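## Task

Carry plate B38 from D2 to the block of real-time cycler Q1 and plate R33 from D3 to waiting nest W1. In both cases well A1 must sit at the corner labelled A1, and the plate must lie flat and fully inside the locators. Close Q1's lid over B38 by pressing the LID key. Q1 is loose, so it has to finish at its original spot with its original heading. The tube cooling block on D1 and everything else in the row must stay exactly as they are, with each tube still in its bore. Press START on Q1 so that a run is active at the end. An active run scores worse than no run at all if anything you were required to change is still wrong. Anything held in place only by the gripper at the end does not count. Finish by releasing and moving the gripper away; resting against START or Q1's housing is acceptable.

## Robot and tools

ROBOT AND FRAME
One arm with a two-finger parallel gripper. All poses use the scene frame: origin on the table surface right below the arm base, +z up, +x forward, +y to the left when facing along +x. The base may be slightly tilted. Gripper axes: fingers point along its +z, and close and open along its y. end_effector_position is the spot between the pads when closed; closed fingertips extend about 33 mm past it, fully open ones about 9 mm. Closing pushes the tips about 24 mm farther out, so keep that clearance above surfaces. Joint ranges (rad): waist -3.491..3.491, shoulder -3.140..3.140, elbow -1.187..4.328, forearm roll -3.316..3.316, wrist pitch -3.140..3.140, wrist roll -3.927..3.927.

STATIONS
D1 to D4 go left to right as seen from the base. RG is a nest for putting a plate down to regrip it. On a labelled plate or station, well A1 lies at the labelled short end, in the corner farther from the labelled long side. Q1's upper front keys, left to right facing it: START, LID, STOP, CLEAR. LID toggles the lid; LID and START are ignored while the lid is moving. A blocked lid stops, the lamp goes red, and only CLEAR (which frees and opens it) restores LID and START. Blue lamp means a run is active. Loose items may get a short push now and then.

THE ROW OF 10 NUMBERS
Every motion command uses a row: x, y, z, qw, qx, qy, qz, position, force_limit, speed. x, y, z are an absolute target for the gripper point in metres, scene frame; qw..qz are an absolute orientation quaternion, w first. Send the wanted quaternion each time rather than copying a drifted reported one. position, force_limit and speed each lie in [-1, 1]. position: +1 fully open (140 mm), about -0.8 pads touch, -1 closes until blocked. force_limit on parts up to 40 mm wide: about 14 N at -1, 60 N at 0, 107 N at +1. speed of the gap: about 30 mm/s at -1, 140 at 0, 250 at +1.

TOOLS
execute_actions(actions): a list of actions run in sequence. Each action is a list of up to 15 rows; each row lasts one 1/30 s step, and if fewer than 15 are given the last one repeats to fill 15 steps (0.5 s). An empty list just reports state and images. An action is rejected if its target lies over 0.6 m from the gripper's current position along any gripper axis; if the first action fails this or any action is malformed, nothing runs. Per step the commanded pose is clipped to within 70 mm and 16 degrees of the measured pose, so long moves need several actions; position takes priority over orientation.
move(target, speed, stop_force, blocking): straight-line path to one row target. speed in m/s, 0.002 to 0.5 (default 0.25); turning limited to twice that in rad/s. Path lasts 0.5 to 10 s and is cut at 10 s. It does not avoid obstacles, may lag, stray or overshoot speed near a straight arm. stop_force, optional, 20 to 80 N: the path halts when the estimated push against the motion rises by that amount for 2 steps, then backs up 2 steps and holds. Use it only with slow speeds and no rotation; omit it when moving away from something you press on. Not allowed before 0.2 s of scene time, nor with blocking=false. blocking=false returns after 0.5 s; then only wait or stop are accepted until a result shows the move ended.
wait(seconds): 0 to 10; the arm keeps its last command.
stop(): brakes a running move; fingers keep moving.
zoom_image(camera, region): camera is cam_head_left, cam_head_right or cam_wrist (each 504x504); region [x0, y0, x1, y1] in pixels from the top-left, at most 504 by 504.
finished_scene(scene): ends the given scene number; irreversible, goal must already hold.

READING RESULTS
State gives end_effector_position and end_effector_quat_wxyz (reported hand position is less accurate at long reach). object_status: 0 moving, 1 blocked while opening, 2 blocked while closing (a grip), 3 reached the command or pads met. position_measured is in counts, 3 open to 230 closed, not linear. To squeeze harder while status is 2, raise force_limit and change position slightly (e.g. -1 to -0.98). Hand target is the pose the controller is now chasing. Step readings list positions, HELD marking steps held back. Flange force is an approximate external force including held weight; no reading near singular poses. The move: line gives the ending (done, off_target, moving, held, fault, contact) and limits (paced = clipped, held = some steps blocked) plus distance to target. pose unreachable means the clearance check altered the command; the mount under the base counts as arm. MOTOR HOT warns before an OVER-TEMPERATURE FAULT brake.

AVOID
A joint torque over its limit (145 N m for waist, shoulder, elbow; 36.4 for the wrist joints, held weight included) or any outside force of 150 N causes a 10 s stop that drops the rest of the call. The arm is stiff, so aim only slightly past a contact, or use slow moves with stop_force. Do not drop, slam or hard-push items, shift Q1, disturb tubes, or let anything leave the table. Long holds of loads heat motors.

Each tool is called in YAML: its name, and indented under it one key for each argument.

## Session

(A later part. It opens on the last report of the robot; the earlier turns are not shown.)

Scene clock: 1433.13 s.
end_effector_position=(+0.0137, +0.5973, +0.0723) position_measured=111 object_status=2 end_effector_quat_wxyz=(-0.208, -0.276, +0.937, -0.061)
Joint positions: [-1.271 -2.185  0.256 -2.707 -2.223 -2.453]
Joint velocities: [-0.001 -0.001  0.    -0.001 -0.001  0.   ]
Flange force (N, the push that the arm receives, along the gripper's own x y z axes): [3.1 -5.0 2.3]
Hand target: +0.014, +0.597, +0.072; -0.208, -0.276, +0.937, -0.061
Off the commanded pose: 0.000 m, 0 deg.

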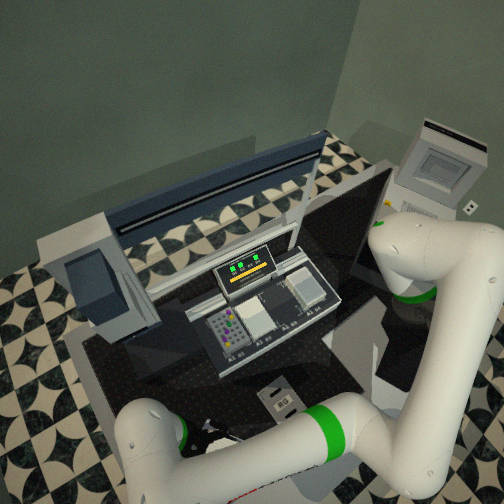

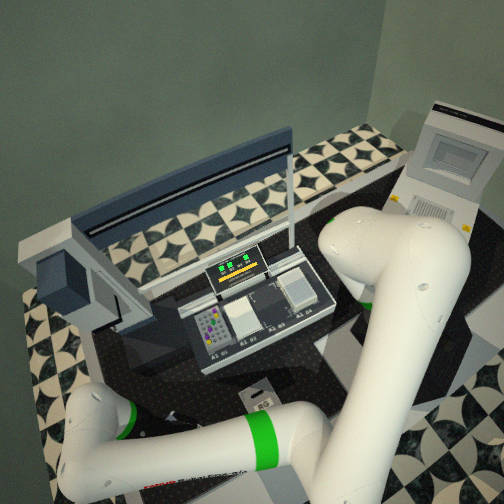

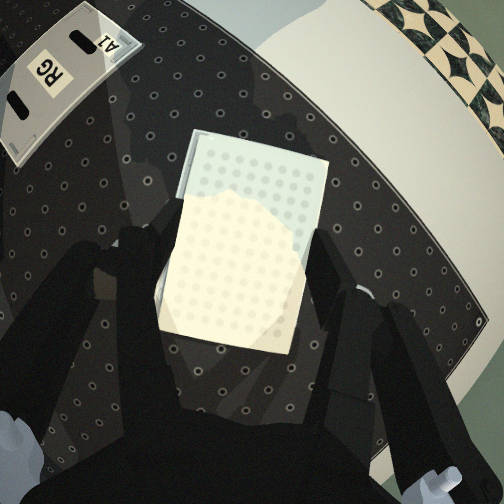

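move:
  target: [0.0129,0.5968,0.065,0.2076,0.2756,-0.9366,0.0611,-1,-0.2,-0.3]
  speed: 0.015

zoom_image:
  camera: "cam_wrist"
  region: [130, 110, 370, 370]

Scene clock: 1437.63 s.
end_effector_position=(+0.0129, +0.5968, +0.0650) position_measured=111 object_status=2 end_effector_quat_wxyz=(-0.208, -0.276, +0.937, -0.061)
Joint positions: [-1.277 -2.193  0.258 -2.711 -2.212 -2.452]
Joint velocities: [-0.001 -0.    -0.001 -0.     0.     0.001]
Flange force (N, the push that the arm receives, along the gripper's own x y z axes): [5.3 -4.6 1.4]
Hand target: +0.013, +0.597, +0.065; -0.208, -0.276, +0.937, -0.061
Off the commanded pose: 0.000 m, 0 deg.
move: done

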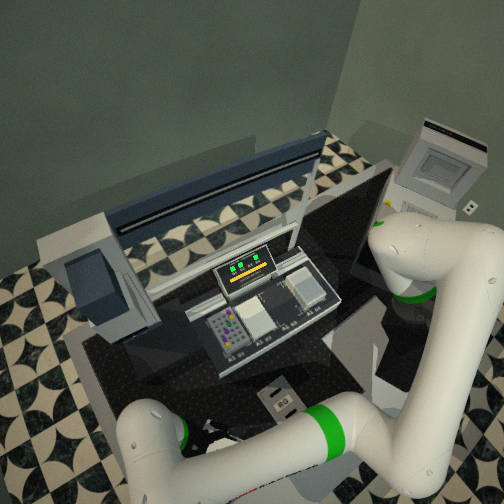

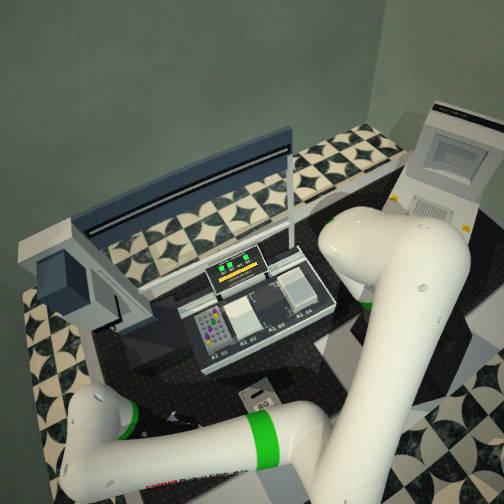

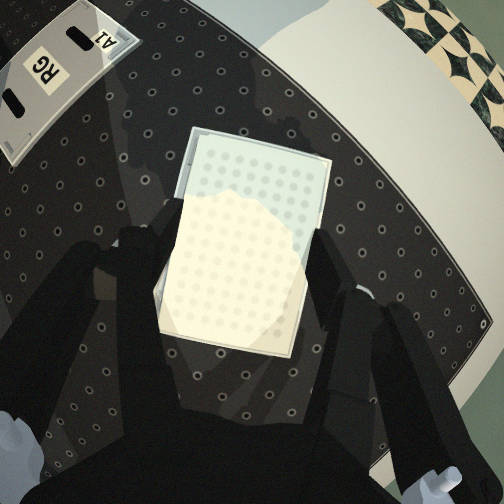

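Region (130, 110, 370, 370) of cam_wrist's 504x504 image, scaled by 1.938, with more detail than that image has; it fills the left 465 columns of this view, and the rest is white.

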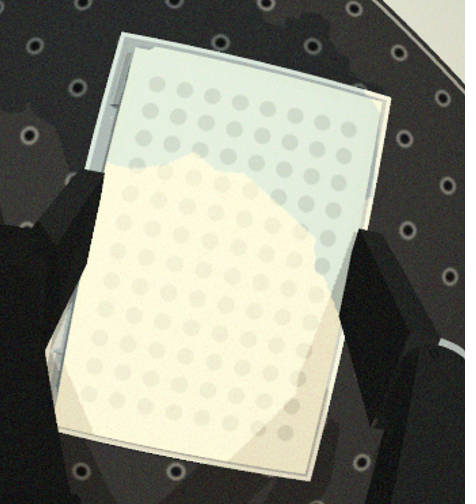

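zoom_image:
  camera: "cam_wrist"
  region: [170, 115, 350, 235]

zoom_image:
  camera: "cam_wrist"
  region: [140, 260, 320, 370]

Region (170, 115, 350, 235) of cam_wrist's 504x504 image, scaled by 2.800, with more detail than that image has.

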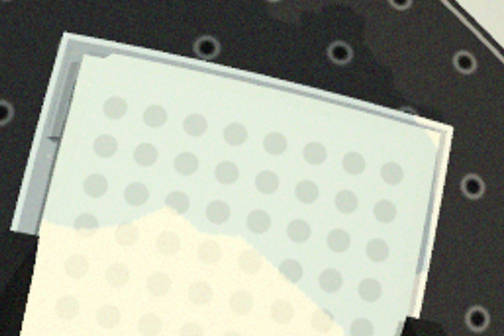

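Region (140, 260, 320, 370) of cam_wrist's 504x504 image, scaled by 2.800, with more detail than that image has.

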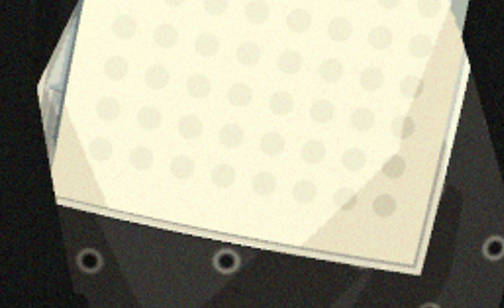

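move:
  target: [0.01245,0.5962,0.0635,0.2076,0.2756,-0.9366,0.0611,-1,-0.2,-0.3]
  speed: 0.01

move:
  target: [0.01245,0.5962,0.051,0.2076,0.2756,-0.9366,0.0611,-1,-0.2,-0.3]
  speed: 0.005
  stop_force: 20

Scene clock: 1482.73 s.
end_effector_position=(+0.0124, +0.5962, +0.0635) position_measured=111 object_status=2 end_effector_quat_wxyz=(-0.208, -0.276, +0.937, -0.061)
Joint positions: [-1.278 -2.196  0.257 -2.712 -2.21  -2.452]
Joint velocities: [-0.    -0.     0.     0.    -0.001  0.001]
Flange force (N, the push that the arm receives, along the gripper's own x y z axes): [5.6 -4.3 1.1]
Hand target: +0.012, +0.596, +0.064; -0.208, -0.276, +0.937, -0.061
Off the commanded pose: 0.000 m, 0 deg.
move: done

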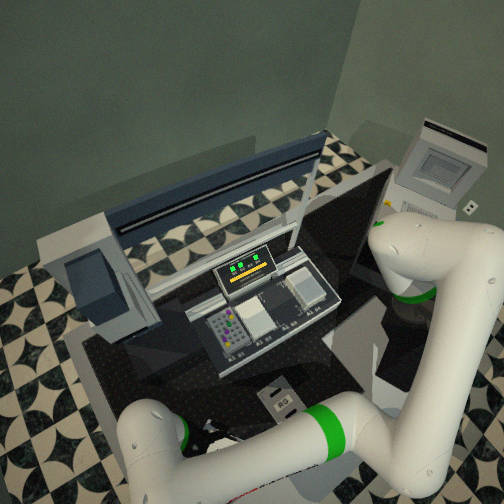

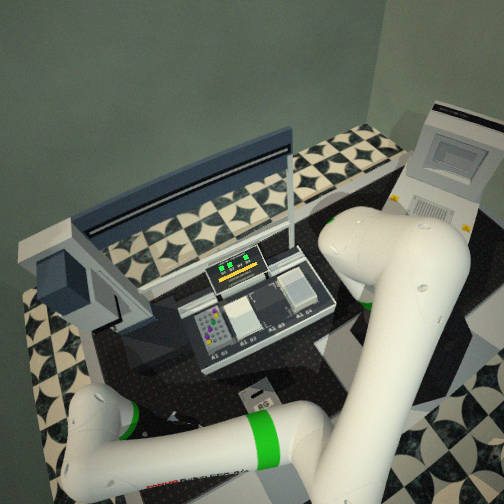

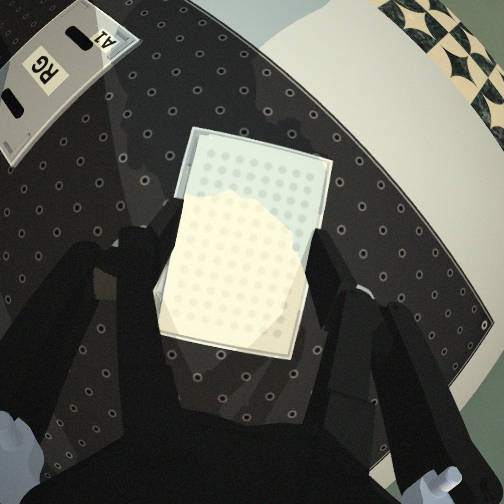

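Scene clock: 1484.47 s.
end_effector_position=(+0.0124, +0.5962, +0.0563) position_measured=111 object_status=2 end_effector_quat_wxyz=(-0.208, -0.276, +0.937, -0.061)
Joint positions: [-1.286 -2.201  0.262 -2.716 -2.198 -2.451]
Joint velocities: [ 0.001 -0.    -0.     0.001 -0.001 -0.   ]
Flange force (N, the push that the arm receives, along the gripper's own x y z axes): [21.5 -8.6 -24.6]
Hand target: +0.012, +0.596, +0.057; -0.208, -0.276, +0.937, -0.061
Off the commanded pose: 0.005 m, 0 deg.
move: contact

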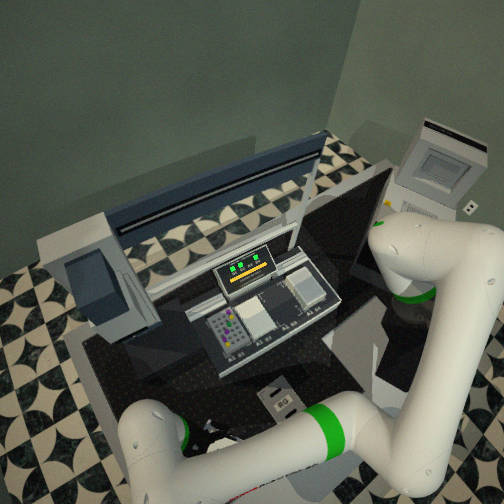

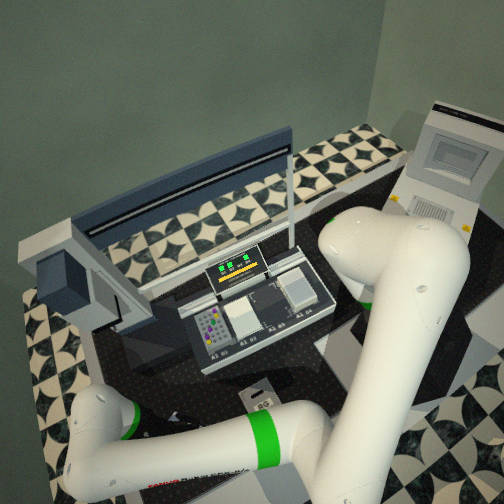

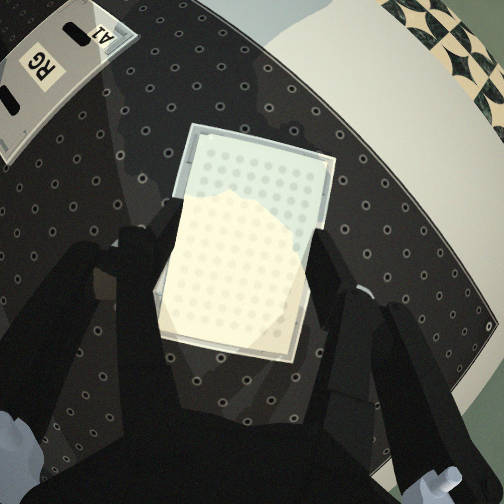

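execute_actions:
  actions:
    - [[0.01245,0.5962,0.0568,0.2076,0.2756,-0.9366,0.0611,-1,-0.2,-0.3],[0.01245,0.5962,0.0568,0.2076,0.2756,-0.9366,0.0611,-1,-0.2,-0.3],[0.01245,0.5962,0.0568,0.2076,0.2756,-0.9366,0.0611,-1,-0.2,-0.3],[0.01245,0.5962,0.0568,0.2076,0.2756,-0.9366,0.0611,0.5,-0.2,-0.3]]
    - [[0.01245,0.5962,0.058,0.2076,0.2756,-0.9366,0.0611,0.5,-0.2,-0.3],[0.01245,0.5962,0.060,0.2076,0.2756,-0.9366,0.0611,0.5,-0.2,-0.3],[0.01245,0.5962,0.063,0.2076,0.2756,-0.9366,0.0611,0.5,-0.2,-0.3],[0.01245,0.5962,0.067,0.2076,0.2756,-0.9366,0.0611,0.5,-0.2,-0.3],[0.01245,0.5962,0.071,0.2076,0.2756,-0.9366,0.0611,0.5,-0.2,-0.3],[0.01245,0.5962,0.075,0.2076,0.2756,-0.9366,0.0611,0.5,-0.2,-0.3],[0.01245,0.5962,0.079,0.2076,0.2756,-0.9366,0.0611,0.8,-0.2,-0.3],[0.01245,0.5962,0.083,0.2076,0.2756,-0.9366,0.0611,0.94,-0.2,-0.3],[0.01245,0.5962,0.086,0.2076,0.2756,-0.9366,0.0611,0.94,-0.2,-0.3],[0.01245,0.5962,0.088,0.2076,0.2756,-0.9366,0.0611,0.94,-0.2,-0.3],[0.01245,0.5962,0.09,0.2076,0.2756,-0.9366,0.0611,0.94,-0.2,-0.3]]

zoom_image:
  camera: "cam_wrist"
  region: [140, 120, 360, 360]

Scene clock: 1495.83 s.
end_effector_position=(+0.0125, +0.5963, +0.0899) position_measured=22 object_status=0 end_effector_quat_wxyz=(-0.208, -0.276, +0.937, -0.061)
Joint positions: [-1.252 -2.173  0.244 -2.696 -2.251 -2.456]
Joint velocities: [ 0.002  0.    -0.     0.001 -0.001  0.   ]
Flange force (N, the push that the arm receives, along the gripper's own x y z axes): [5.9 -7.4 4.0]
Flange force at the end of the 1st action (N, along the gripper's axes at the end of the call): [11.7 -9.6 4.8]
Hand target: +0.013, +0.596, +0.090; -0.208, -0.276, +0.937, -0.061
Off the commanded pose: 0.000 m, 0 deg.
Step readings (end_effector_position; steps 1 to 15: 1st action; 16 to 30: 2nd action):
0: (+0.0124, +0.5961, +0.0566)
1: (+0.0124, +0.5962, +0.0566)
2: (+0.0125, +0.5962, +0.0567)
4: (+0.0125, +0.5962, +0.0567)
8: (+0.0125, +0.5962, +0.0568)
15: (+0.0125, +0.5962, +0.0568)
16: (+0.0124, +0.5962, +0.0569)
17: (+0.0124, +0.5962, +0.0576)
19: (+0.0124, +0.5962, +0.0615)
23: (+0.0124, +0.5964, +0.0760)
30: end_effector_position above

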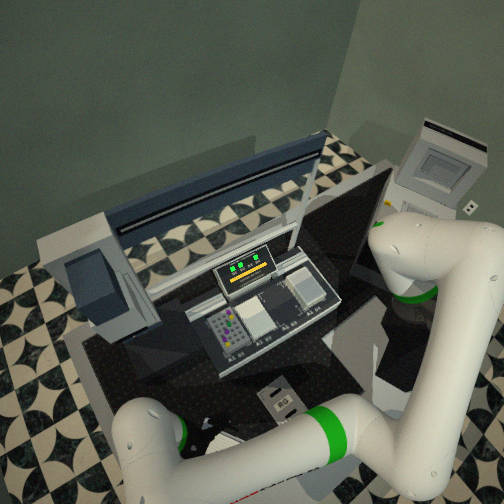

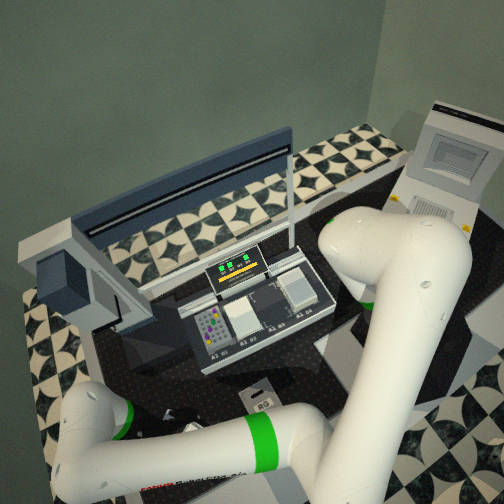

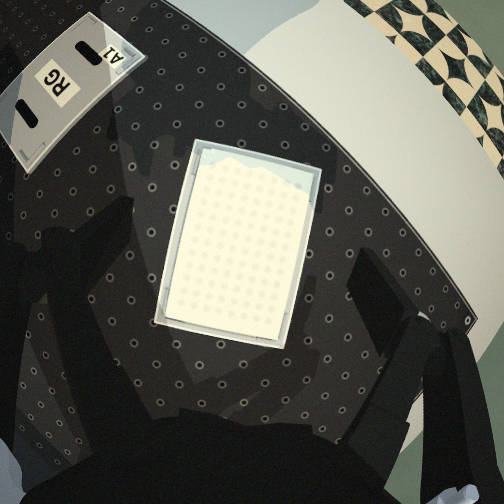

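Region (140, 120, 360, 360) of cam_wrist's 504x504 image, scaled by 2.100, with more detail than that image has; it fills the left 462 columns of this view, and the rest is white.

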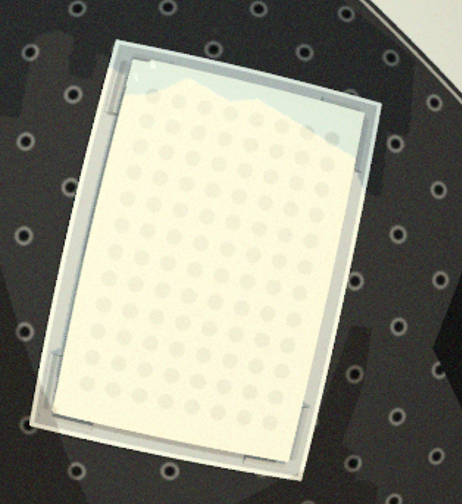

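execute_actions:
  actions:
    - [[0.0128,0.5961,0.0906,0.2073,0.2761,-0.9365,0.0611,0.94,-0.2,0],[0.0137,0.5963,0.0922,0.2065,0.2777,-0.9361,0.0612,0.94,-0.2,0],[0.0153,0.5967,0.0949,0.2052,0.2802,-0.9356,0.0614,0.94,-0.2,0],[0.0174,0.5972,0.0986,0.2034,0.2837,-0.9349,0.0616,0.94,-0.2,0],[0.0201,0.5977,0.1031,0.2011,0.2881,-0.9339,0.0618,0.94,-0.2,0],[0.0235,0.5982,0.1084,0.1984,0.2933,-0.9328,0.0621,0.94,-0.2,0],[0.0275,0.5986,0.1144,0.1952,0.2994,-0.9315,0.0625,0.94,-0.2,0],[0.0321,0.5989,0.1210,0.1917,0.3063,-0.9300,0.0629,0.94,-0.2,0],[0.0374,0.5990,0.1280,0.1878,0.3138,-0.9284,0.0633,0.94,-0.2,0],[0.0434,0.5989,0.1354,0.1835,0.3221,-0.9265,0.0637,0.94,-0.2,0],[0.0500,0.5984,0.1430,0.1789,0.3309,-0.9241,0.0638,0.94,-0.2,0],[0.0573,0.5975,0.1509,0.1740,0.3403,-0.9215,0.0640,0.94,-0.2,0],[0.0652,0.5962,0.1587,0.1688,0.3502,-0.9188,0.0641,0.94,-0.2,0],[0.0737,0.5943,0.1665,0.1633,0.3607,-0.9159,0.0642,0.94,-0.2,0],[0.0828,0.5919,0.1742,0.1577,0.3716,-0.9124,0.0641,0.94,-0.2,0]]
    - [[0.0925,0.5889,0.1816,0.1518,0.3828,-0.9087,0.0637,0.94,-0.2,0],[0.1026,0.5852,0.1887,0.1458,0.3943,-0.9048,0.0633,0.94,-0.2,0],[0.1131,0.5809,0.1954,0.1395,0.4062,-0.9008,0.0629,0.94,-0.2,0],[0.1240,0.5758,0.2017,0.1333,0.4183,-0.8961,0.0620,0.94,-0.2,0],[0.1351,0.5701,0.2074,0.1269,0.4305,-0.8912,0.0610,0.94,-0.2,0],[0.1464,0.5636,0.2125,0.1204,0.4429,-0.8862,0.0600,0.94,-0.2,0],[0.1578,0.5564,0.2169,0.1140,0.4554,-0.8809,0.0588,0.94,-0.2,0],[0.1692,0.5484,0.2208,0.1075,0.4678,-0.8750,0.0572,0.94,-0.2,0],[0.1806,0.5398,0.2239,0.1011,0.4803,-0.8692,0.0556,0.94,-0.2,0],[0.1917,0.5305,0.2263,0.0946,0.4929,-0.8633,0.0540,0.94,-0.2,0],[0.2025,0.5205,0.2279,0.0883,0.5051,-0.8567,0.0518,0.94,-0.2,0],[0.2130,0.5100,0.2288,0.0820,0.5173,-0.8501,0.0496,0.94,-0.2,0],[0.2230,0.4989,0.2291,0.0758,0.5295,-0.8435,0.0475,0.94,-0.2,0],[0.2324,0.4873,0.2286,0.0698,0.5412,-0.8366,0.0450,0.94,-0.2,0],[0.2412,0.4753,0.2274,0.0640,0.5527,-0.8295,0.0423,0.94,-0.2,0]]
    - [[0.2494,0.4630,0.2256,0.0582,0.5639,-0.8226,0.0397,0.94,-0.2,0],[0.2569,0.4504,0.2232,0.0526,0.5749,-0.8157,0.0371,0.94,-0.2,0],[0.2636,0.4376,0.2203,0.0475,0.5853,-0.8084,0.0341,0.94,-0.2,0],[0.2696,0.4247,0.2168,0.0424,0.5954,-0.8013,0.0312,0.94,-0.2,0],[0.2748,0.4118,0.2130,0.0375,0.6051,-0.7945,0.0284,0.94,-0.2,0],[0.2792,0.3990,0.2088,0.0329,0.6144,-0.7877,0.0256,0.94,-0.2,0],[0.2829,0.3864,0.2043,0.0287,0.6231,-0.7809,0.0226,0.94,-0.2,0],[0.2858,0.3742,0.1997,0.0247,0.6313,-0.7745,0.0198,0.94,-0.2,0],[0.2881,0.3623,0.1949,0.0209,0.6391,-0.7684,0.0171,0.94,-0.2,0],[0.2898,0.3509,0.1901,0.0173,0.6463,-0.7626,0.0146,0.94,-0.2,0],[0.2910,0.3401,0.1851,0.0142,0.6528,-0.7570,0.0121,0.94,-0.2,0],[0.2917,0.3301,0.1797,0.0114,0.6587,-0.7519,0.0097,0.94,-0.2,0],[0.2921,0.3209,0.1741,0.0088,0.6641,-0.7472,0.0075,0.94,-0.2,0],[0.2921,0.3125,0.1683,0.0066,0.6688,-0.7430,0.0056,0.94,-0.2,0],[0.2920,0.3053,0.1626,0.0046,0.6729,-0.7394,0.0039,0.94,-0.2,0]]
    - [[0.2917,0.2992,0.1573,0.003,0.6763,-0.7364,0.0026,0.94,-0.2,0],[0.2914,0.2943,0.1521,0.0017,0.679,-0.734,0.0015,0.94,-0.2,0],[0.2911,0.2907,0.1474,0.0008,0.681,-0.7322,0.0007,0.94,-0.2,0],[0.2910,0.2885,0.1434,0,0.6822,-0.7312,0,0.94,-0.2,0],[0.2909,0.2877,0.14,0,0.6826,-0.7308,0,0.94,-0.2,0],[0.2909,0.2877,0.137,0,0.6826,-0.7308,0,0.94,-0.2,0],[0.2909,0.2877,0.1341,0,0.6826,-0.7308,0,0.94,-0.2,0],[0.2909,0.2877,0.1313,0,0.6826,-0.7308,0,0.94,-0.2,0],[0.2909,0.2877,0.1286,0,0.6826,-0.7308,0,0.94,-0.2,0],[0.2909,0.2877,0.1263,0,0.6826,-0.7308,0,0.94,-0.2,0],[0.2909,0.2877,0.1242,0,0.6826,-0.7308,0,0.94,-0.2,0],[0.2909,0.2877,0.1224,0,0.6826,-0.7308,0,0.94,-0.2,0],[0.2909,0.2877,0.1211,0,0.6826,-0.7308,0,0.94,-0.2,0],[0.2909,0.2877,0.1203,0,0.6826,-0.7308,0,0.94,-0.2,0],[0.2909,0.2877,0.12,0,0.6826,-0.7308,0,0.94,-0.2,0]]

Scene clock: 1617.83 s.
end_effector_position=(+0.2905, +0.2874, +0.1218) position_measured=11 object_status=3 end_effector_quat_wxyz=(+0.001, +0.683, -0.731, -0.000)
Joint positions: [-1.612 -2.391 -0.662 -2.283 -2.286 -0.619]
Joint velocities: [-0.062 -0.122 -0.015 -0.13   0.086 -0.106]
Flange force (N, the push that the arm receives, along the gripper's own x y z axes): [4.8 2.2 16.2]
Flange force at the end of the 1st action (N, along the gripper's axes at the end of the call): [1.6 5.6 -0.3]
Flange force at the end of the 2nd action (N, along the gripper's axes at the end of the call): [-0.5 2.7 -3.3]
Flange force at the end of the 3rd action (N, along the gripper's axes at the end of the call): [3.1 -1.2 3.1]
Hand target: +0.291, +0.287, +0.120; +0.000, +0.682, -0.731, -0.000
Off the commanded pose: 0.002 m, 0 deg.
Step readings (end_effector_position; steps 1 to 15: 1st action; 16 to 30: 2nd action; 31 to 45: 3rd action; 46 to 60: 4th action):
0: (+0.0125, +0.5963, +0.0900)
1: (+0.0125, +0.5963, +0.0901)
2: (+0.0128, +0.5962, +0.0905)
4: (+0.0146, +0.5966, +0.0936)
8: (+0.0235, +0.5983, +0.1082)
15: (+0.0581, +0.5974, +0.1508)
16: (+0.0649, +0.5962, +0.1574)
17: (+0.0720, +0.5945, +0.1638)
19: (+0.0872, +0.5898, +0.1762)
23: (+0.1205, +0.5754, +0.1995)
30: (+0.1860, +0.5302, +0.2238)
31: (+0.1947, +0.5219, +0.2256)
32: (+0.2032, +0.5135, +0.2269)
34: (+0.2190, +0.4956, +0.2279)
38: (+0.2445, +0.4563, +0.2220)
45: (+0.2750, +0.3766, +0.1993)
46: (+0.2781, +0.3642, +0.1950)
47: (+0.2808, +0.3516, +0.1903)
49: (+0.2851, +0.3266, +0.1795)
53: (+0.2884, +0.2926, +0.1522)
60: end_effector_position above

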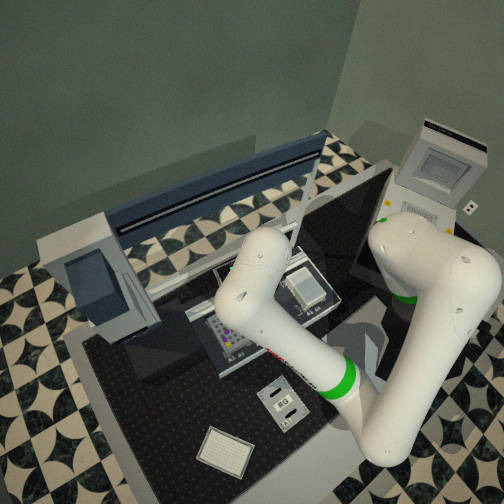

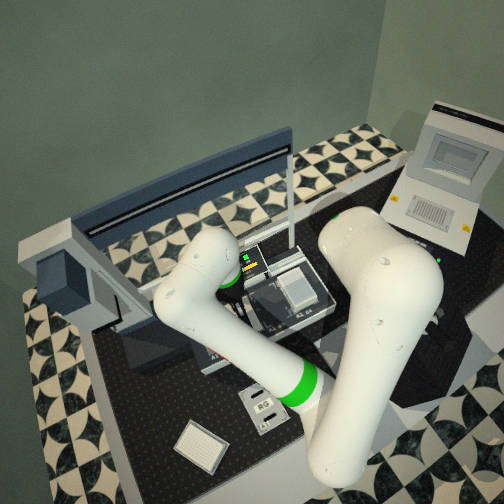

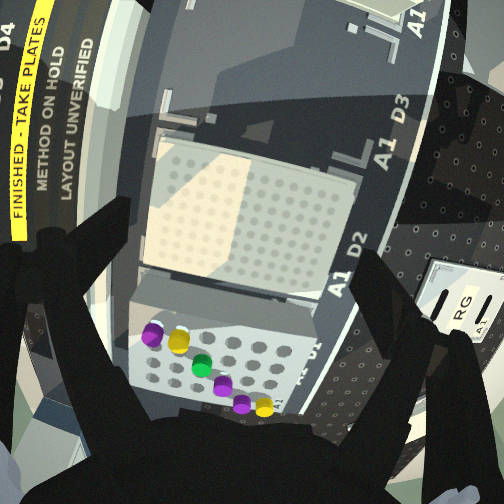

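wait:
  seconds: 0

zoom_image:
  camera: "cam_wrist"
  region: [120, 110, 390, 320]

zoom_image:
  camera: "cam_head_left"
  region: [180, 410, 270, 490]

Scene clock: 1620.77 s.
end_effector_position=(+0.2908, +0.2874, +0.1203) position_measured=11 object_status=3 end_effector_quat_wxyz=(+0.000, +0.682, -0.731, -0.000)
Joint positions: [-1.614 -2.395 -0.663 -2.287 -2.283 -0.623]
Joint velocities: [-0.    -0.001  0.    -0.    -0.001 -0.   ]
Flange force (N, the push that the arm receives, along the gripper's own x y z axes): [2.1 4.3 4.7]
Hand target: +0.291, +0.287, +0.120; +0.000, +0.682, -0.731, -0.000
Off the commanded pose: 0.000 m, 0 deg.

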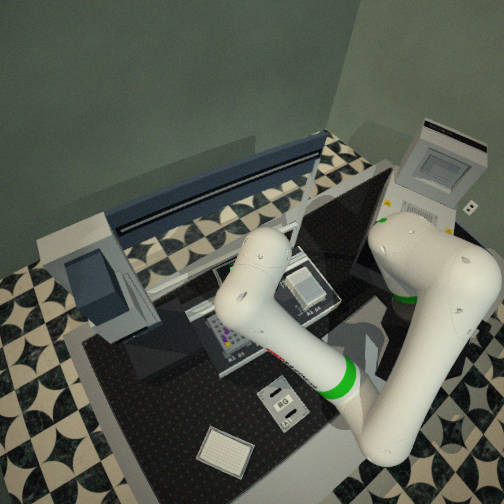

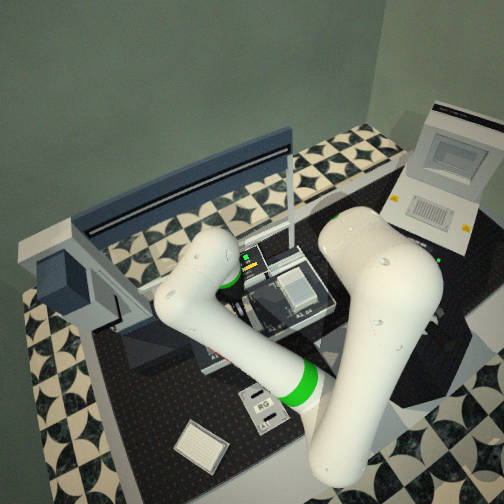

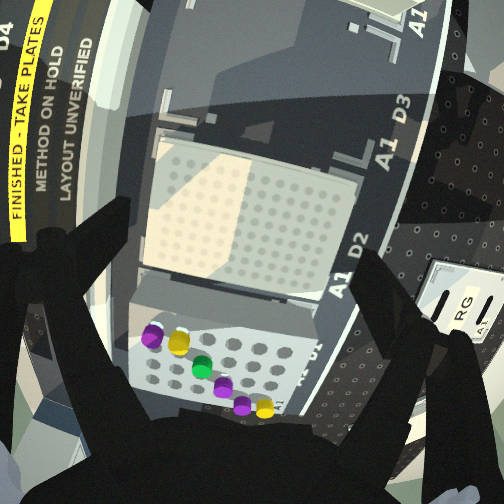

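Region (120, 110, 390, 320) of cam_wrist's 504x504 image, scaled by 1.867, with more detail than that image has.

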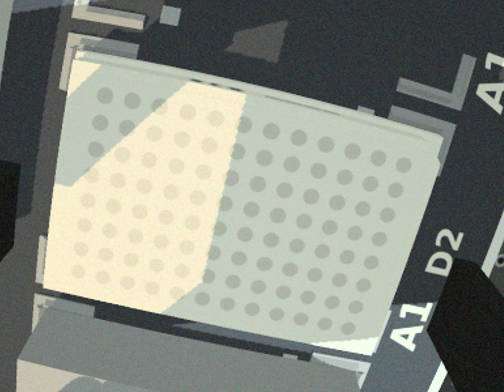

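Region (180, 410, 270, 490) of cam_head_left's 504x504 image, scaled by 5.600, with more detail than that image has.

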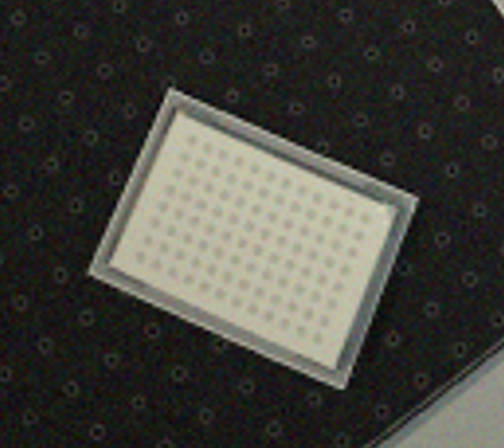

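zoom_image:
  camera: "cam_wrist"
  region: [135, 130, 255, 290]

zoom_image:
  camera: "cam_wrist"
  region: [250, 155, 370, 315]

Region (135, 130, 255, 290) of cam_wrist's 504x504 image, scaled by 3.150, with more detail than that image has; it fills the left 378 columns of this view, and the rest is white.

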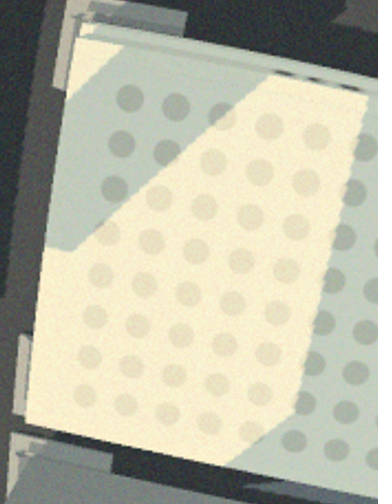

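Region (250, 155, 370, 315) of cam_wrist's 504x504 image, scaled by 3.150, with more detail than that image has; it fills the left 378 columns of this view, and the rest is white.

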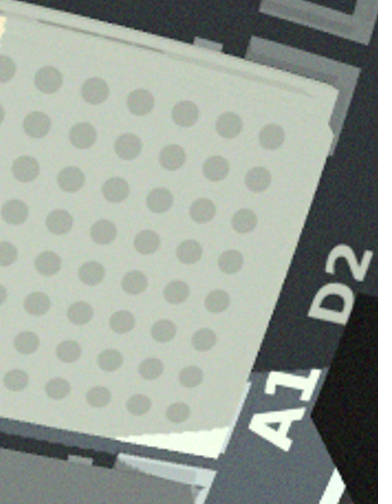

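execute_actions:
  actions:
    - [[0.2909,0.2871,0.1195,0,0.6826,-0.7308,0,0.94,-0.2,-0.3],[0.2909,0.2866,0.118,0,0.6826,-0.7308,0,0.94,-0.2,-0.3],[0.291,0.286,0.116,0,0.6826,-0.7308,0,0.94,-0.2,-0.3],[0.291,0.2855,0.1135,0,0.6826,-0.7308,0,0.94,-0.2,-0.3],[0.291,0.2852,0.1108,0,0.6826,-0.7308,0,0.94,-0.2,-0.3],[0.291,0.2852,0.108,0,0.6826,-0.7308,0,0.94,-0.2,-0.3],[0.291,0.2852,0.1052,0,0.6826,-0.7308,0,0.94,-0.2,-0.3],[0.291,0.2852,0.1025,0,0.6826,-0.7308,0,0.94,-0.2,-0.3],[0.291,0.2852,0.1,0,0.6826,-0.7308,0,0.94,-0.2,-0.3],[0.291,0.2852,0.098,0,0.6826,-0.7308,0,0.94,-0.2,-0.3],[0.291,0.2852,0.0965,0,0.6826,-0.7308,0,0.94,-0.2,-0.3],[0.291,0.2852,0.0955,0,0.6826,-0.7308,0,0.94,-0.2,-0.3],[0.291,0.2852,0.095,0,0.6826,-0.7308,0,0.94,-0.2,-0.3]]
    - [[0.291,0.2852,0.095,0,0.6826,-0.7308,0,-1,-0.2,-0.6]]

Scene clock: 1654.27 s.
end_effector_position=(+0.2910, +0.2851, +0.0950) position_measured=38 object_status=2 end_effector_quat_wxyz=(-0.000, +0.683, -0.731, -0.000)
Joint positions: [-1.648 -2.465 -0.671 -2.353 -2.236 -0.674]
Joint velocities: [-0.001 -0.001  0.001  0.002  0.     0.001]
Flange force (N, the push that the arm receives, along the gripper's own x y z axes): [3.0 7.4 -48.2]
Flange force at the end of the 1st action (N, along the gripper's axes at the end of the call): [4.9 5.5 12.4]
Hand target: +0.291, +0.285, +0.095; -0.000, +0.683, -0.731, -0.000
Off the commanded pose: 0.000 m, 0 deg.
Step readings (end_effector_position; steps 1 to 15: 1st action; 16 to 30: 2nd action):
0: (+0.2908, +0.2874, +0.1203)
1: (+0.2908, +0.2874, +0.1202)
2: (+0.2909, +0.2872, +0.1197)
4: (+0.2909, +0.2864, +0.1173)
8: (+0.2908, +0.2852, +0.1081)
15: (+0.2908, +0.2851, +0.0951)
16: (+0.2908, +0.2852, +0.0950)
17: (+0.2909, +0.2852, +0.0950)
19: (+0.2909, +0.2852, +0.0950)
23: (+0.2910, +0.2852, +0.0950)
30: end_effector_position above

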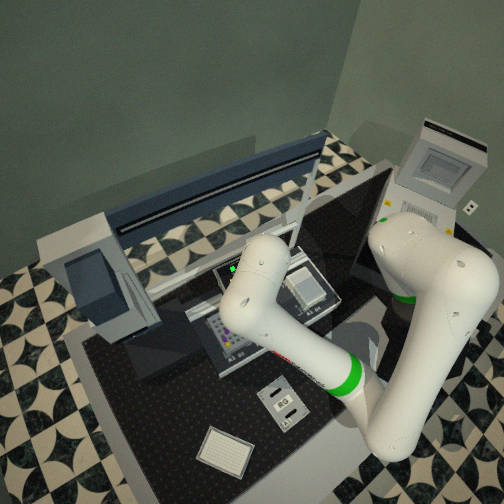

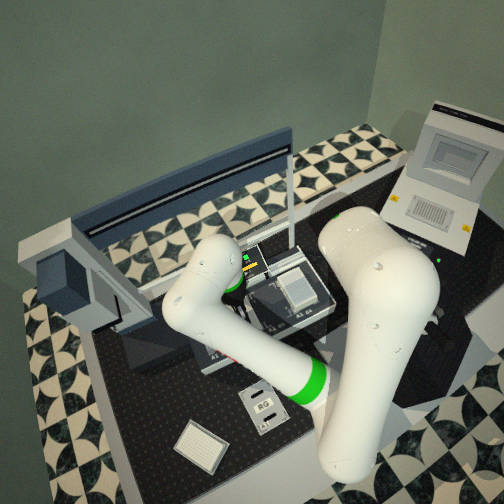

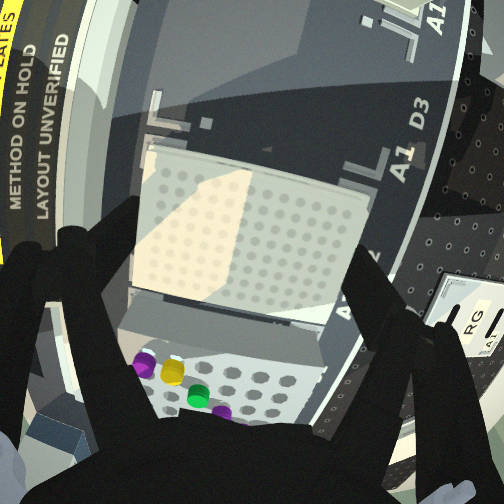

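move:
  target: [0.291,0.2852,0.105,0,0.6826,-0.7308,0,-1,-0.2,-0.6]
  speed: 0.03

Scene clock: 1657.63 s.
end_effector_position=(+0.2911, +0.2852, +0.1050) position_measured=39 object_status=2 end_effector_quat_wxyz=(-0.000, +0.683, -0.731, +0.000)
Joint positions: [-1.636 -2.438 -0.67  -2.327 -2.256 -0.653]
Joint velocities: [-0.001  0.001  0.    -0.001 -0.    -0.   ]
Flange force (N, the push that the arm receives, along the gripper's own x y z axes): [3.6 -2.5 0.9]
Hand target: +0.291, +0.285, +0.105; -0.000, +0.683, -0.731, +0.000
Off the commanded pose: 0.000 m, 0 deg.
move: done

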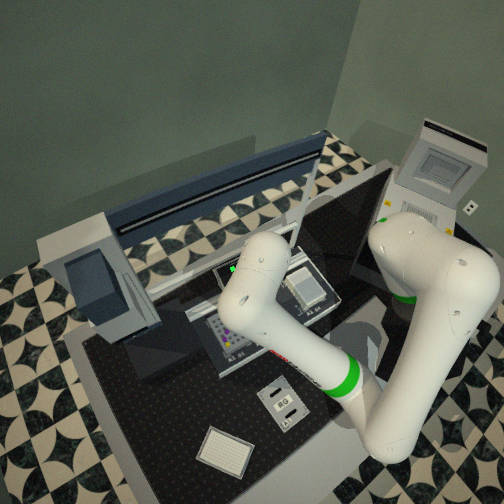

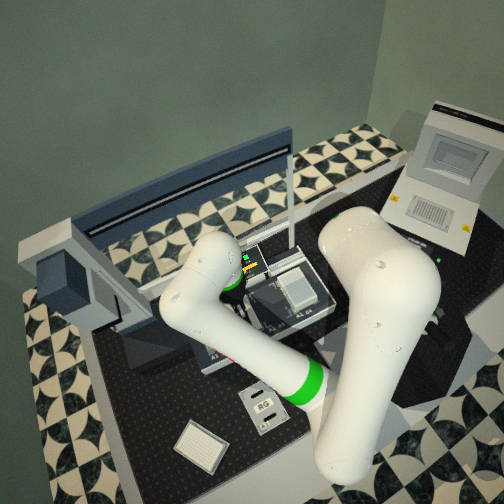

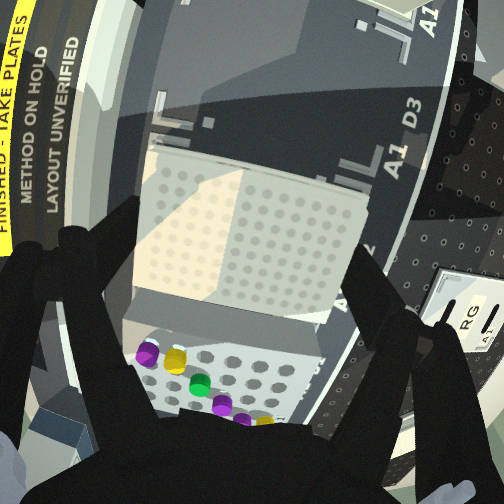

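execute_actions:
  actions:
    - [[0.2911,0.2852,0.1051,0,0.6826,-0.7308,0,-1,-0.2,-0.6],[0.2911,0.2852,0.1054,0,0.6826,-0.7308,0,-1,-0.2,-0.6],[0.2911,0.2852,0.1062,0,0.6826,-0.7308,0,-1,-0.2,-0.6],[0.2911,0.2852,0.1076,0,0.6826,-0.7308,0,-1,-0.2,-0.6],[0.2911,0.2852,0.1099,0,0.6826,-0.7308,0,-1,-0.2,-0.6],[0.2911,0.2852,0.1132,0,0.6826,-0.7308,0,-1,-0.2,-0.6],[0.2911,0.2852,0.1175,0,0.6826,-0.7308,0,-1,-0.2,-0.6],[0.2911,0.2852,0.1228,0,0.6826,-0.7308,0,-1,-0.2,-0.6],[0.2911,0.2852,0.1292,0,0.6826,-0.7308,0,-1,-0.2,-0.6],[0.2911,0.2852,0.1366,0,0.6826,-0.7308,0,-1,-0.2,-0.6],[0.2911,0.2852,0.1449,0,0.6826,-0.7308,0,-1,-0.2,-0.6],[0.2911,0.2852,0.1541,0,0.6826,-0.7308,0,-1,-0.2,-0.6],[0.2911,0.2852,0.1640,0,0.6825,-0.7309,0,-1,-0.2,-0.6],[0.2913,0.2851,0.1742,0,0.6815,-0.7318,0,-1,-0.2,-0.6],[0.2916,0.2848,0.1849,0,0.6792,-0.7340,0,-1,-0.2,-0.6]]
    - [[0.2920,0.2843,0.1956,0,0.6756,-0.7373,0,-1,-0.2,-0.6],[0.2927,0.2837,0.2062,0,0.6708,-0.7416,0,-1,-0.2,-0.6],[0.2934,0.2829,0.2169,0,0.6650,-0.7469,0,-1,-0.2,-0.6],[0.2944,0.2819,0.2274,0,0.6579,-0.7531,0,-1,-0.2,-0.6],[0.2954,0.2808,0.2380,0,0.6500,-0.7600,0,-1,-0.2,-0.6],[0.2966,0.2794,0.2485,0,0.6408,-0.7677,0,-1,-0.2,-0.6],[0.2978,0.2779,0.2589,0,0.6308,-0.7759,0,-1,-0.2,-0.6],[0.2992,0.2762,0.2694,0,0.6198,-0.7848,0,-1,-0.2,-0.6],[0.3007,0.2743,0.2797,0,0.6078,-0.7941,0,-1,-0.2,-0.6],[0.3022,0.2722,0.2901,0,0.5948,-0.8039,0,-1,-0.2,-0.6],[0.3039,0.2699,0.3005,0,0.5811,-0.8138,0,-1,-0.2,-0.6],[0.3055,0.2673,0.3106,0,0.5666,-0.8240,0,-1,-0.2,-0.6],[0.3073,0.2646,0.3208,0,0.5512,-0.8344,0,-1,-0.2,-0.6],[0.3091,0.2616,0.3309,0,0.5352,-0.8447,0,-1,-0.2,-0.6],[0.3109,0.2583,0.3409,0,0.5185,-0.8551,0,-1,-0.2,-0.6]]
    - [[0.3127,0.2548,0.3508,0,0.5012,-0.8653,0,-1,-0.2,-0.6],[0.3145,0.2511,0.3605,0,0.4833,-0.8755,0,-1,-0.2,-0.6],[0.3163,0.2470,0.3703,0,0.4650,-0.8853,0,-1,-0.2,-0.6],[0.3181,0.2427,0.3798,0,0.4462,-0.8949,0,-1,-0.2,-0.6],[0.3198,0.2380,0.3893,0,0.4271,-0.9042,0,-1,-0.2,-0.6],[0.3215,0.2331,0.3986,0,0.4077,-0.9131,0,-1,-0.2,-0.6],[0.3230,0.2278,0.4076,0,0.3882,-0.9216,0,-1,-0.2,-0.6],[0.3244,0.2221,0.4166,0,0.3685,-0.9296,0,-1,-0.2,-0.6],[0.3257,0.2161,0.4252,0,0.3487,-0.9372,0,-1,-0.2,-0.6],[0.3267,0.2096,0.4336,0,0.3290,-0.9443,0,-1,-0.2,-0.6],[0.3276,0.2028,0.4418,0,0.3095,-0.9509,0,-1,-0.2,-0.6],[0.3281,0.1956,0.4495,0,0.2902,-0.9570,0,-1,-0.2,-0.6],[0.3284,0.1880,0.4568,0,0.2713,-0.9625,0,-1,-0.2,-0.6],[0.3283,0.1801,0.4637,0,0.2527,-0.9675,0,-1,-0.2,-0.6],[0.3279,0.1716,0.4702,0,0.2348,-0.9720,0,-1,-0.2,-0.6]]
    - [[0.327,0.163,0.476,0,0.2173,-0.9761,0,-1,-0.2,-0.6],[0.3259,0.1540,0.4816,0,0.2002,-0.9798,0,-1,-0.2,-0.6],[0.3247,0.1448,0.4869,0,0.1829,-0.9831,0,-1,-0.2,-0.6],[0.3235,0.1355,0.4921,0,0.1657,-0.9862,0,-1,-0.2,-0.6],[0.3222,0.1261,0.4971,0,0.1485,-0.9889,0,-1,-0.2,-0.6],[0.3209,0.1166,0.5018,0,0.1310,-0.9914,0,-1,-0.2,-0.6],[0.3196,0.1070,0.5063,0,0.1137,-0.9935,0,-1,-0.2,-0.6],[0.3182,0.0972,0.5105,0,0.0962,-0.9954,0,-1,-0.2,-0.6],[0.3167,0.0874,0.5144,0,0.0788,-0.9969,0,-1,-0.2,-0.6],[0.3152,0.0775,0.5181,0,0.0614,-0.9981,0,-1,-0.2,-0.6],[0.3137,0.0674,0.5215,0,0.0440,-0.9990,0,-1,-0.2,-0.6],[0.3121,0.0573,0.5246,0,0.0267,-0.9996,0,-1,-0.2,-0.6],[0.3104,0.0471,0.5273,0,0.0094,-1.0,0,-1,-0.2,-0.6],[0.3087,0.0368,0.5298,0,-0.0079,-1.0,0,-1,-0.2,-0.6],[0.3070,0.0265,0.5319,0,-0.0250,-0.9997,0,-1,-0.2,-0.6]]
    - [[0.3052,0.0161,0.5337,0,-0.0419,-0.9991,0,-1,-0.2,-0.6],[0.3033,0.0057,0.5351,0,-0.0588,-0.9983,0,-1,-0.2,-0.6],[0.3014,-0.0048,0.5362,0,-0.0755,-0.9971,0,-1,-0.2,-0.6],[0.2995,-0.0153,0.5369,0,-0.0922,-0.9957,0,-1,-0.2,-0.6],[0.2975,-0.0257,0.5372,0,-0.1087,-0.9941,0,-1,-0.2,-0.6],[0.2955,-0.0362,0.5372,0,-0.1250,-0.9922,0,-1,-0.2,-0.6],[0.2935,-0.0467,0.5369,0,-0.1411,-0.9900,0,-1,-0.2,-0.6],[0.2914,-0.0572,0.5362,0,-0.1570,-0.9876,0,-1,-0.2,-0.6],[0.2893,-0.0676,0.5351,0,-0.1726,-0.9850,0,-1,-0.2,-0.6],[0.2872,-0.0779,0.5337,0,-0.1881,-0.9822,0,-1,-0.2,-0.6],[0.2850,-0.0882,0.5320,0,-0.2033,-0.9791,0,-1,-0.2,-0.6],[0.2828,-0.0985,0.5299,0,-0.2183,-0.9759,0,-1,-0.2,-0.6],[0.2806,-0.1087,0.5275,0,-0.2331,-0.9725,0,-1,-0.2,-0.6],[0.2784,-0.1188,0.5248,0,-0.2475,-0.9689,0,-1,-0.2,-0.6],[0.2761,-0.1288,0.5218,0,-0.2617,-0.9652,0,-1,-0.2,-0.6]]
    - [[0.2739,-0.1387,0.5184,0,-0.2755,-0.9613,0,-1,-0.2,-0.6],[0.2716,-0.1485,0.5148,0,-0.2890,-0.9573,0,-1,-0.2,-0.6],[0.2693,-0.1582,0.5110,0,-0.3024,-0.9532,0,-1,-0.2,-0.6],[0.2671,-0.1678,0.5069,0,-0.3153,-0.9490,0,-1,-0.2,-0.6],[0.2648,-0.1773,0.5025,0,-0.3280,-0.9447,0,-1,-0.2,-0.6],[0.2625,-0.1867,0.4979,0,-0.3402,-0.9403,0,-1,-0.2,-0.6],[0.2602,-0.1959,0.4931,0,-0.3522,-0.9359,0,-1,-0.2,-0.6],[0.2579,-0.2050,0.4881,0,-0.3637,-0.9315,0,-1,-0.2,-0.6],[0.2556,-0.2144,0.4833,0,-0.3751,-0.9270,0,-1,-0.2,-0.6],[0.2535,-0.2237,0.4786,0,-0.3859,-0.9225,0,-1,-0.2,-0.6],[0.2513,-0.2332,0.4739,0,-0.3965,-0.9180,0,-1,-0.2,-0.6],[0.2492,-0.2426,0.4694,0,-0.4066,-0.9136,0,-1,-0.2,-0.6],[0.2471,-0.2521,0.4649,0,-0.4164,-0.9092,0,-1,-0.2,-0.6],[0.2450,-0.2617,0.4603,0,-0.4258,-0.9048,0,-1,-0.2,-0.6],[0.2430,-0.2711,0.4559,0,-0.4348,-0.9005,0,-1,-0.2,-0.6]]
    - [[0.2411,-0.2805,0.4514,0,-0.4434,-0.8963,0,-1,-0.2,-0.6],[0.2391,-0.2899,0.4468,0,-0.4517,-0.8922,0,-1,-0.2,-0.6],[0.2372,-0.2995,0.4421,0,-0.4594,-0.8882,0,-1,-0.2,-0.6],[0.2353,-0.3088,0.4374,0,-0.4668,-0.8843,0,-1,-0.2,-0.6],[0.2334,-0.3183,0.4324,0,-0.4738,-0.8806,0,-1,-0.2,-0.6],[0.2317,-0.3273,0.4275,0,-0.4804,-0.8771,0,-1,-0.2,-0.6],[0.2299,-0.3365,0.4224,0,-0.4865,-0.8737,0,-1,-0.2,-0.6],[0.2282,-0.3455,0.4171,0,-0.4923,-0.8704,0,-1,-0.2,-0.6],[0.2265,-0.3545,0.4115,0,-0.4976,-0.8674,0,-1,-0.2,-0.6],[0.2249,-0.3632,0.4057,0,-0.5024,-0.8646,0,-1,-0.2,-0.6],[0.2233,-0.3718,0.3996,0,-0.5069,-0.8620,0,-1,-0.2,-0.6],[0.2217,-0.3802,0.3930,0,-0.5108,-0.8597,0,-1,-0.2,-0.6],[0.2202,-0.3884,0.3861,0,-0.5144,-0.8575,0,-1,-0.2,-0.6],[0.2188,-0.3961,0.3788,0,-0.5176,-0.8556,0,-1,-0.2,-0.6],[0.2175,-0.4033,0.3711,0,-0.5201,-0.8541,0,-1,-0.2,-0.6]]
    - [[0.2164,-0.4099,0.3631,0,-0.5225,-0.8526,0,-1,-0.2,-0.6],[0.2153,-0.4157,0.3547,0,-0.5243,-0.8515,0,-1,-0.2,-0.6],[0.2145,-0.4206,0.3463,0,-0.5258,-0.8506,0,-1,-0.2,-0.6],[0.2138,-0.4244,0.3383,0,-0.5267,-0.8501,0,-1,-0.2,-0.6],[0.2133,-0.4273,0.3305,0,-0.5270,-0.8499,0,-1,-0.2,-0.6],[0.2130,-0.4292,0.3235,0,-0.5270,-0.8499,0,-1,-0.2,-0.6],[0.2128,-0.4305,0.3174,0,-0.5270,-0.8499,0,-1,-0.2,-0.6],[0.2126,-0.4313,0.3123,0,-0.5270,-0.8499,0,-1,-0.2,-0.6],[0.2126,-0.4317,0.3080,0,-0.5270,-0.8499,0,-1,-0.2,-0.6],[0.2125,-0.4319,0.3048,0,-0.5270,-0.8499,0,-1,-0.2,-0.6],[0.2125,-0.432,0.3027,0,-0.5270,-0.8499,0,-1,-0.2,-0.6],[0.2125,-0.432,0.3012,0,-0.5270,-0.8499,0,-1,-0.2,-0.6],[0.2125,-0.432,0.3004,0,-0.5270,-0.8499,0,-1,-0.2,-0.6],[0.2125,-0.432,0.30,0,-0.5270,-0.8499,0,-1,-0.2,-0.6],[0.2125,-0.432,0.30,0,-0.5270,-0.8499,0,-1,-0.2,-0.6]]

Scene clock: 1781.63 s.
end_effector_position=(+0.2127, -0.4324, +0.3007) position_measured=39 object_status=2 end_effector_quat_wxyz=(+0.000, +0.527, +0.850, -0.000)
Joint positions: [-1.16   0.502 -0.103 -0.81  -1.23  -0.959]
Joint velocities: [ 0.016  0.02   0.    -0.012  0.025  0.008]
Flange force (N, the push that the arm receives, along the gripper's own x y z axes): [-4.5 -7.9 5.1]
Flange force at the end of the 4th action (N, along the gripper's axes at the end of the call): no reading
Flange force at the end of the 5th action (N, along the gripper's axes at the end of the call): [-1.2 -1.5 -8.8]
Flange force at the end of the 6th action (N, along the gripper's axes at the end of the call): [2.7 -0.3 -5.0]
Flange force at the end of the 7th action (N, along the gripper's axes at the end of the call): [-0.5 -3.6 -3.7]
Hand target: +0.213, -0.432, +0.300; +0.000, +0.527, +0.850, +0.000
Off the commanded pose: 0.001 m, 0 deg.
Step readings (end_effector_position; steps 1 to 15: 1st action; 16 to 30: 2nd action; 31 to 45: 3rd action; 46 to 60: 4th action; 61 to 75: 5th action; 76 to 90: 6th action; 91 to 105: 7th action; 106 to 120: 8th action):
0: (+0.2911, +0.2852, +0.1050)
1: (+0.2911, +0.2852, +0.1050)
2: (+0.2911, +0.2852, +0.1051)
4: (+0.2911, +0.2852, +0.1059)
8: (+0.2911, +0.2852, +0.1136)
15: (+0.2909, +0.2854, +0.1523)
16: (+0.2909, +0.2853, +0.1599)
17: (+0.2910, +0.2852, +0.1680)
19: (+0.2914, +0.2847, +0.1847)
23: (+0.2940, +0.2821, +0.2200)
30: (+0.3029, +0.2716, +0.2841)
31: (+0.3046, +0.2693, +0.2934)
32: (+0.3062, +0.2668, +0.3026)
34: (+0.3094, +0.2612, +0.3209)
38: (+0.3158, +0.2473, +0.3568)
45: (+0.3235, +0.2128, +0.4159)
46: (+0.3243, +0.2063, +0.4236)
47: (+0.3249, +0.1994, +0.4311)
49: (+0.3254, +0.1843, +0.4453)
53: (+0.3238, +0.1512, +0.4712)
60: (+0.3156, +0.0820, +0.5081)
61: (+0.3139, +0.0705, +0.5122)
62: (+0.3122, +0.0588, +0.5160)
64: (+0.3083, +0.0356, +0.5225)
68: (+0.2997, -0.0073, +0.5291)
75: (+0.2847, -0.0825, +0.5302)
76: (+0.2824, -0.0930, +0.5287)
77: (+0.2801, -0.1035, +0.5267)
79: (+0.2753, -0.1240, +0.5215)
83: (+0.2659, -0.1638, +0.5073)
90: (+0.2500, -0.2301, +0.4761)
91: (+0.2479, -0.2396, +0.4717)
92: (+0.2457, -0.2490, +0.4672)
94: (+0.2412, -0.2678, +0.4582)
98: (+0.2341, -0.3055, +0.4391)
105: (+0.2224, -0.3689, +0.3996)
106: (+0.2209, -0.3773, +0.3927)
107: (+0.2195, -0.3854, +0.3854)
109: (+0.2168, -0.4000, +0.3693)
113: (+0.2133, -0.4216, +0.3343)
120: end_effector_position above

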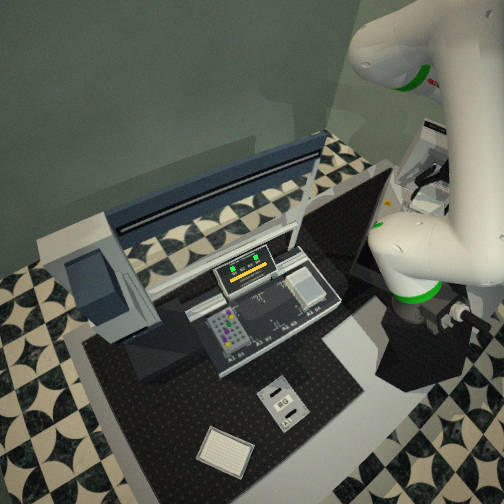

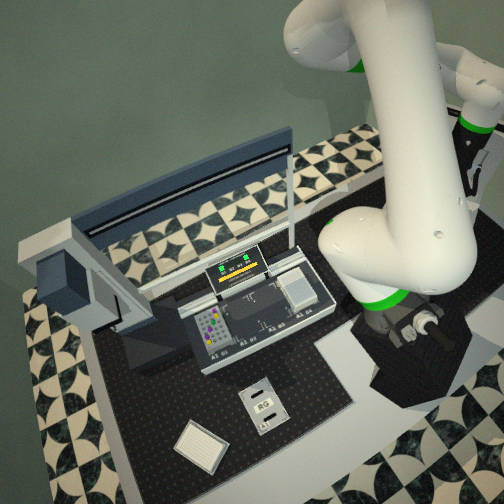

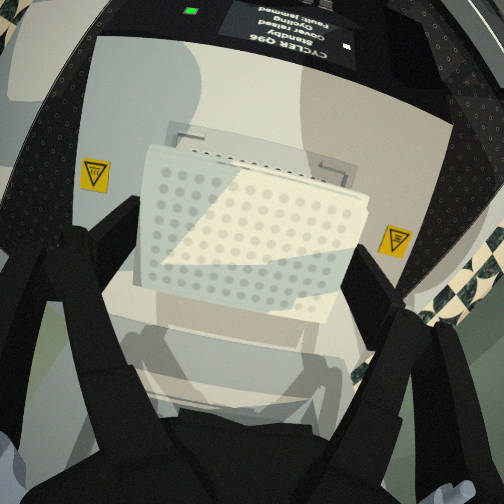

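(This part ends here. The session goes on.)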